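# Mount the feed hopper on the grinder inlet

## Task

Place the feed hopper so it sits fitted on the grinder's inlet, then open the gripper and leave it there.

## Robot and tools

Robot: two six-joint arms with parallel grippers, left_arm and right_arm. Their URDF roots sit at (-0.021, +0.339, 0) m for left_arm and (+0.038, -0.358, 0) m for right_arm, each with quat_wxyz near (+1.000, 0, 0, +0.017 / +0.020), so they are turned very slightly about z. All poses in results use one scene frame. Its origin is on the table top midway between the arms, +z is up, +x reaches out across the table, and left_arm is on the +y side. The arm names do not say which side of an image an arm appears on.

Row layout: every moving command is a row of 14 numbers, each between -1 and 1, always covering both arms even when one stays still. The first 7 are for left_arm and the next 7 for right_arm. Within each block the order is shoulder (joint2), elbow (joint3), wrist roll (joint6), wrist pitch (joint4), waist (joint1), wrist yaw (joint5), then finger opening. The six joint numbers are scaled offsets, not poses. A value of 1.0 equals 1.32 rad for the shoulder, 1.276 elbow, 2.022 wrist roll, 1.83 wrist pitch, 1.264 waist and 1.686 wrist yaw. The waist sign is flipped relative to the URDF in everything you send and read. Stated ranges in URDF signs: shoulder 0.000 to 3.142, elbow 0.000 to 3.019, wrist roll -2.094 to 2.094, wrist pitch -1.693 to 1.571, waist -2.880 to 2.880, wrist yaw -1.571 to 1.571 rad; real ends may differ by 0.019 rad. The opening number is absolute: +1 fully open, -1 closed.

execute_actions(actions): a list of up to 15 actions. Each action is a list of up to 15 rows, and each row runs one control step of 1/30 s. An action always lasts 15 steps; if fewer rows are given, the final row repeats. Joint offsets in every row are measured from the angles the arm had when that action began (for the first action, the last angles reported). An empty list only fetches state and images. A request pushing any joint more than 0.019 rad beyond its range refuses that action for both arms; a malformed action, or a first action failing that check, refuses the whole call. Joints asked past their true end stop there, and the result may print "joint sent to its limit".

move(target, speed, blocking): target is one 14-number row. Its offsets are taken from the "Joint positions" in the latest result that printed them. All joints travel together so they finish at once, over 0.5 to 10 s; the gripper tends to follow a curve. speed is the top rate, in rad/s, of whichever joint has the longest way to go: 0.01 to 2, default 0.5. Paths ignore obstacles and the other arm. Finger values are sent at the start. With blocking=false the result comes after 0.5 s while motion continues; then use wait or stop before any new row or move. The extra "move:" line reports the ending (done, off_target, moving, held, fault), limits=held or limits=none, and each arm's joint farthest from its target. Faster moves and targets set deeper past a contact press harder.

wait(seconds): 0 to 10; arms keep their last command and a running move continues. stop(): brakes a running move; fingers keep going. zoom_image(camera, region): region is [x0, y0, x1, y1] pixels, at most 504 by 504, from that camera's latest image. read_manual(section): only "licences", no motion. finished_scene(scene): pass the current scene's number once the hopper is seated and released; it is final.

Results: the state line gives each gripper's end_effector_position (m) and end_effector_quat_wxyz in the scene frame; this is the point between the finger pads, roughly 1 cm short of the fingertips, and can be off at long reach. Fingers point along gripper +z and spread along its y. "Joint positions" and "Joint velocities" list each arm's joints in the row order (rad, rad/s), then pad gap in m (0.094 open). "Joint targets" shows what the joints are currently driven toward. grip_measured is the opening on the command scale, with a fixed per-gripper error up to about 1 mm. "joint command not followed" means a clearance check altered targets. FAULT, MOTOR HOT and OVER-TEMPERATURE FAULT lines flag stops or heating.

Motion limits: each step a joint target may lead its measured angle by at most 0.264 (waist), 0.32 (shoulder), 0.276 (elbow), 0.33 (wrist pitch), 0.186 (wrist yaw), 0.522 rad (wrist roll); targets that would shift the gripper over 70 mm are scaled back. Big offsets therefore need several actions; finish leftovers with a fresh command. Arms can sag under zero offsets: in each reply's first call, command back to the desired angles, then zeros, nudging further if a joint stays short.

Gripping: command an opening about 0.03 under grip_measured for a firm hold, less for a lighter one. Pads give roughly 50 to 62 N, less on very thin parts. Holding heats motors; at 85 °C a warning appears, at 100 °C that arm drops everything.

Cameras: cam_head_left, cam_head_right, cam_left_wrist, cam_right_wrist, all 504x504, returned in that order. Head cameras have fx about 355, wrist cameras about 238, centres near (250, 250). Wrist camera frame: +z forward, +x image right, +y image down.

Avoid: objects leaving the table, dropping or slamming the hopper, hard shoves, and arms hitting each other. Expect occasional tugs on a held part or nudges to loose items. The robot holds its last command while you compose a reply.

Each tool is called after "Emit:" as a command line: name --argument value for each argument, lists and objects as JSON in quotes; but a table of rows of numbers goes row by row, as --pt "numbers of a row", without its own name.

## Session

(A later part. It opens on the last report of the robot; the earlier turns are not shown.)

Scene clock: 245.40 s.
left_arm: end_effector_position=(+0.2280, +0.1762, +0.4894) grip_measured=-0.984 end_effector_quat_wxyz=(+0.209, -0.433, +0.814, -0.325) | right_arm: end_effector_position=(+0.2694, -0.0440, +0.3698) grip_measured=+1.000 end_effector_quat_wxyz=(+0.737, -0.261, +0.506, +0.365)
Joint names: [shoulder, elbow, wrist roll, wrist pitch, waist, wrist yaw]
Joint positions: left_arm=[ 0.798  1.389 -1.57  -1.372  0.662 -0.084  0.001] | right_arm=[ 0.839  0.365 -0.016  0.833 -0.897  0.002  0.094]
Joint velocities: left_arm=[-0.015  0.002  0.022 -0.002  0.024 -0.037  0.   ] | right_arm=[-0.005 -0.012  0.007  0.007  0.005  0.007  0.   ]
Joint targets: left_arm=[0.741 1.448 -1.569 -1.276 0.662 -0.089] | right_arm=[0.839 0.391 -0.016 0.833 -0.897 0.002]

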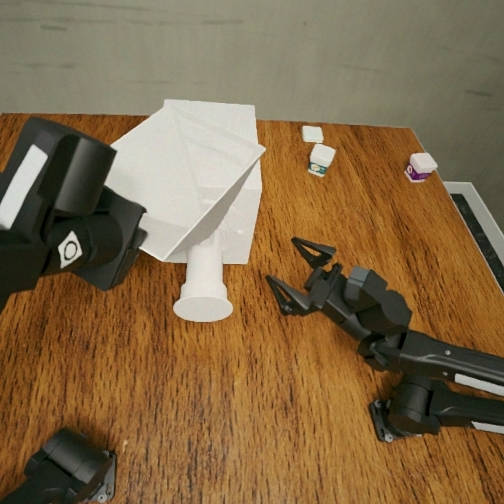

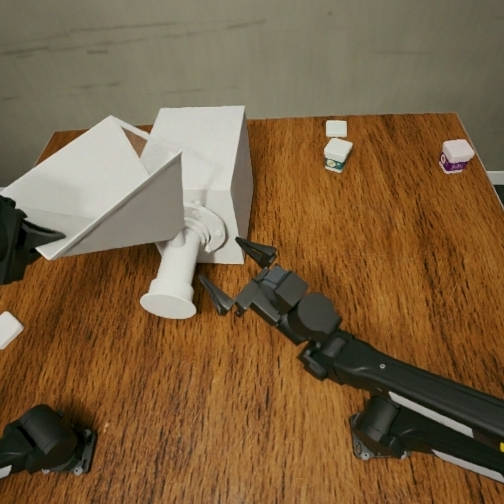

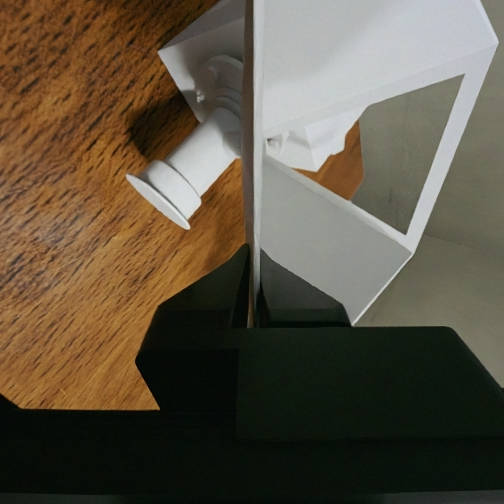

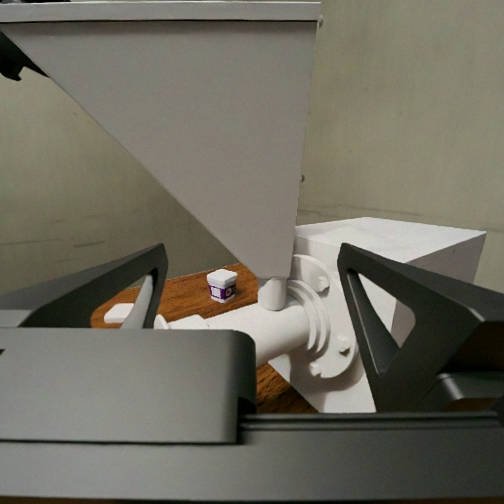

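Emit:
execute_actions --actions '[[[-0.02,0.015,0,0.01,0,0,-1,0,0.02,0,0,0,0,1]],[[-0.01,0.02,0,0,0,0,0,0,0.02,0,0,0,0,1]],[[-0.02,0.1,0,-0.068,0,0,0,0,0.02,0,0,0,0,1]],[[-0.02,0.1,0,-0.068,0,0,0,0,0.02,0,0,0,0,1]]]'

Scene clock: 251.53 s.
left_arm: end_effector_position=(+0.1576, +0.2271, +0.5539) grip_measured=-0.002 end_effector_quat_wxyz=(+0.217, -0.430, +0.807, -0.342) | right_arm: end_effector_position=(+0.2694, -0.0440, +0.3698) grip_measured=+1.000 end_effector_quat_wxyz=(+0.737, -0.261, +0.506, +0.365)
Joint names: [shoulder, elbow, wrist roll, wrist pitch, waist, wrist yaw]
Joint positions: left_arm=[ 0.714  1.574 -1.57  -1.6    0.662 -0.084  0.047] | right_arm=[ 0.839  0.365 -0.016  0.833 -0.897  0.002  0.094]
Joint velocities: left_arm=[ 0.044 -0.027 -0.007 -0.007  0.005 -0.022  0.001] | right_arm=[ 0.015  0.002  0.007  0.002  0.024 -0.051  0.   ]
Joint targets: left_arm=[0.725 1.605 -1.570 -1.613 0.662 -0.084] | right_arm=[0.839 0.391 -0.016 0.833 -0.897 0.002]

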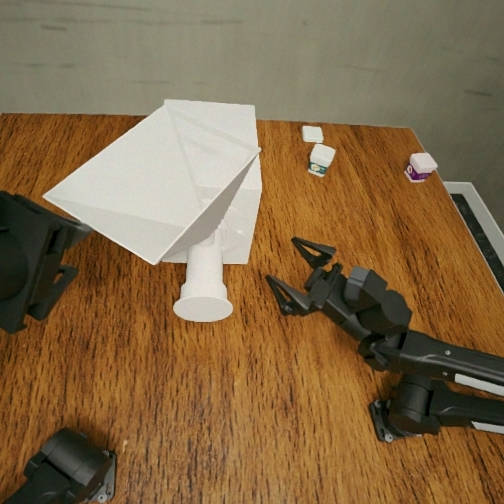

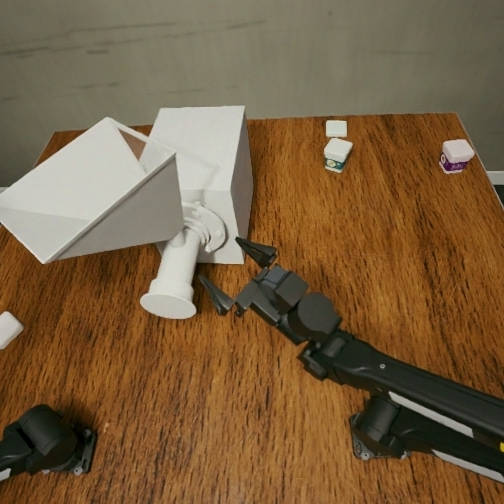

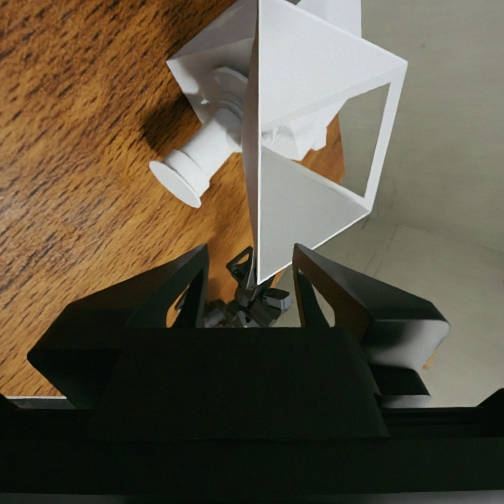

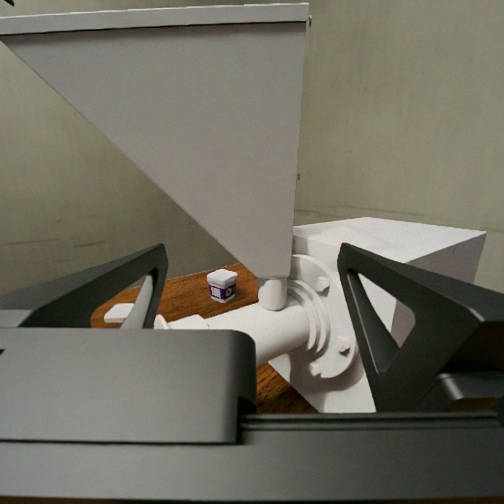

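Emit:
finished_scene --scene 2

The scene is finished: the task was done.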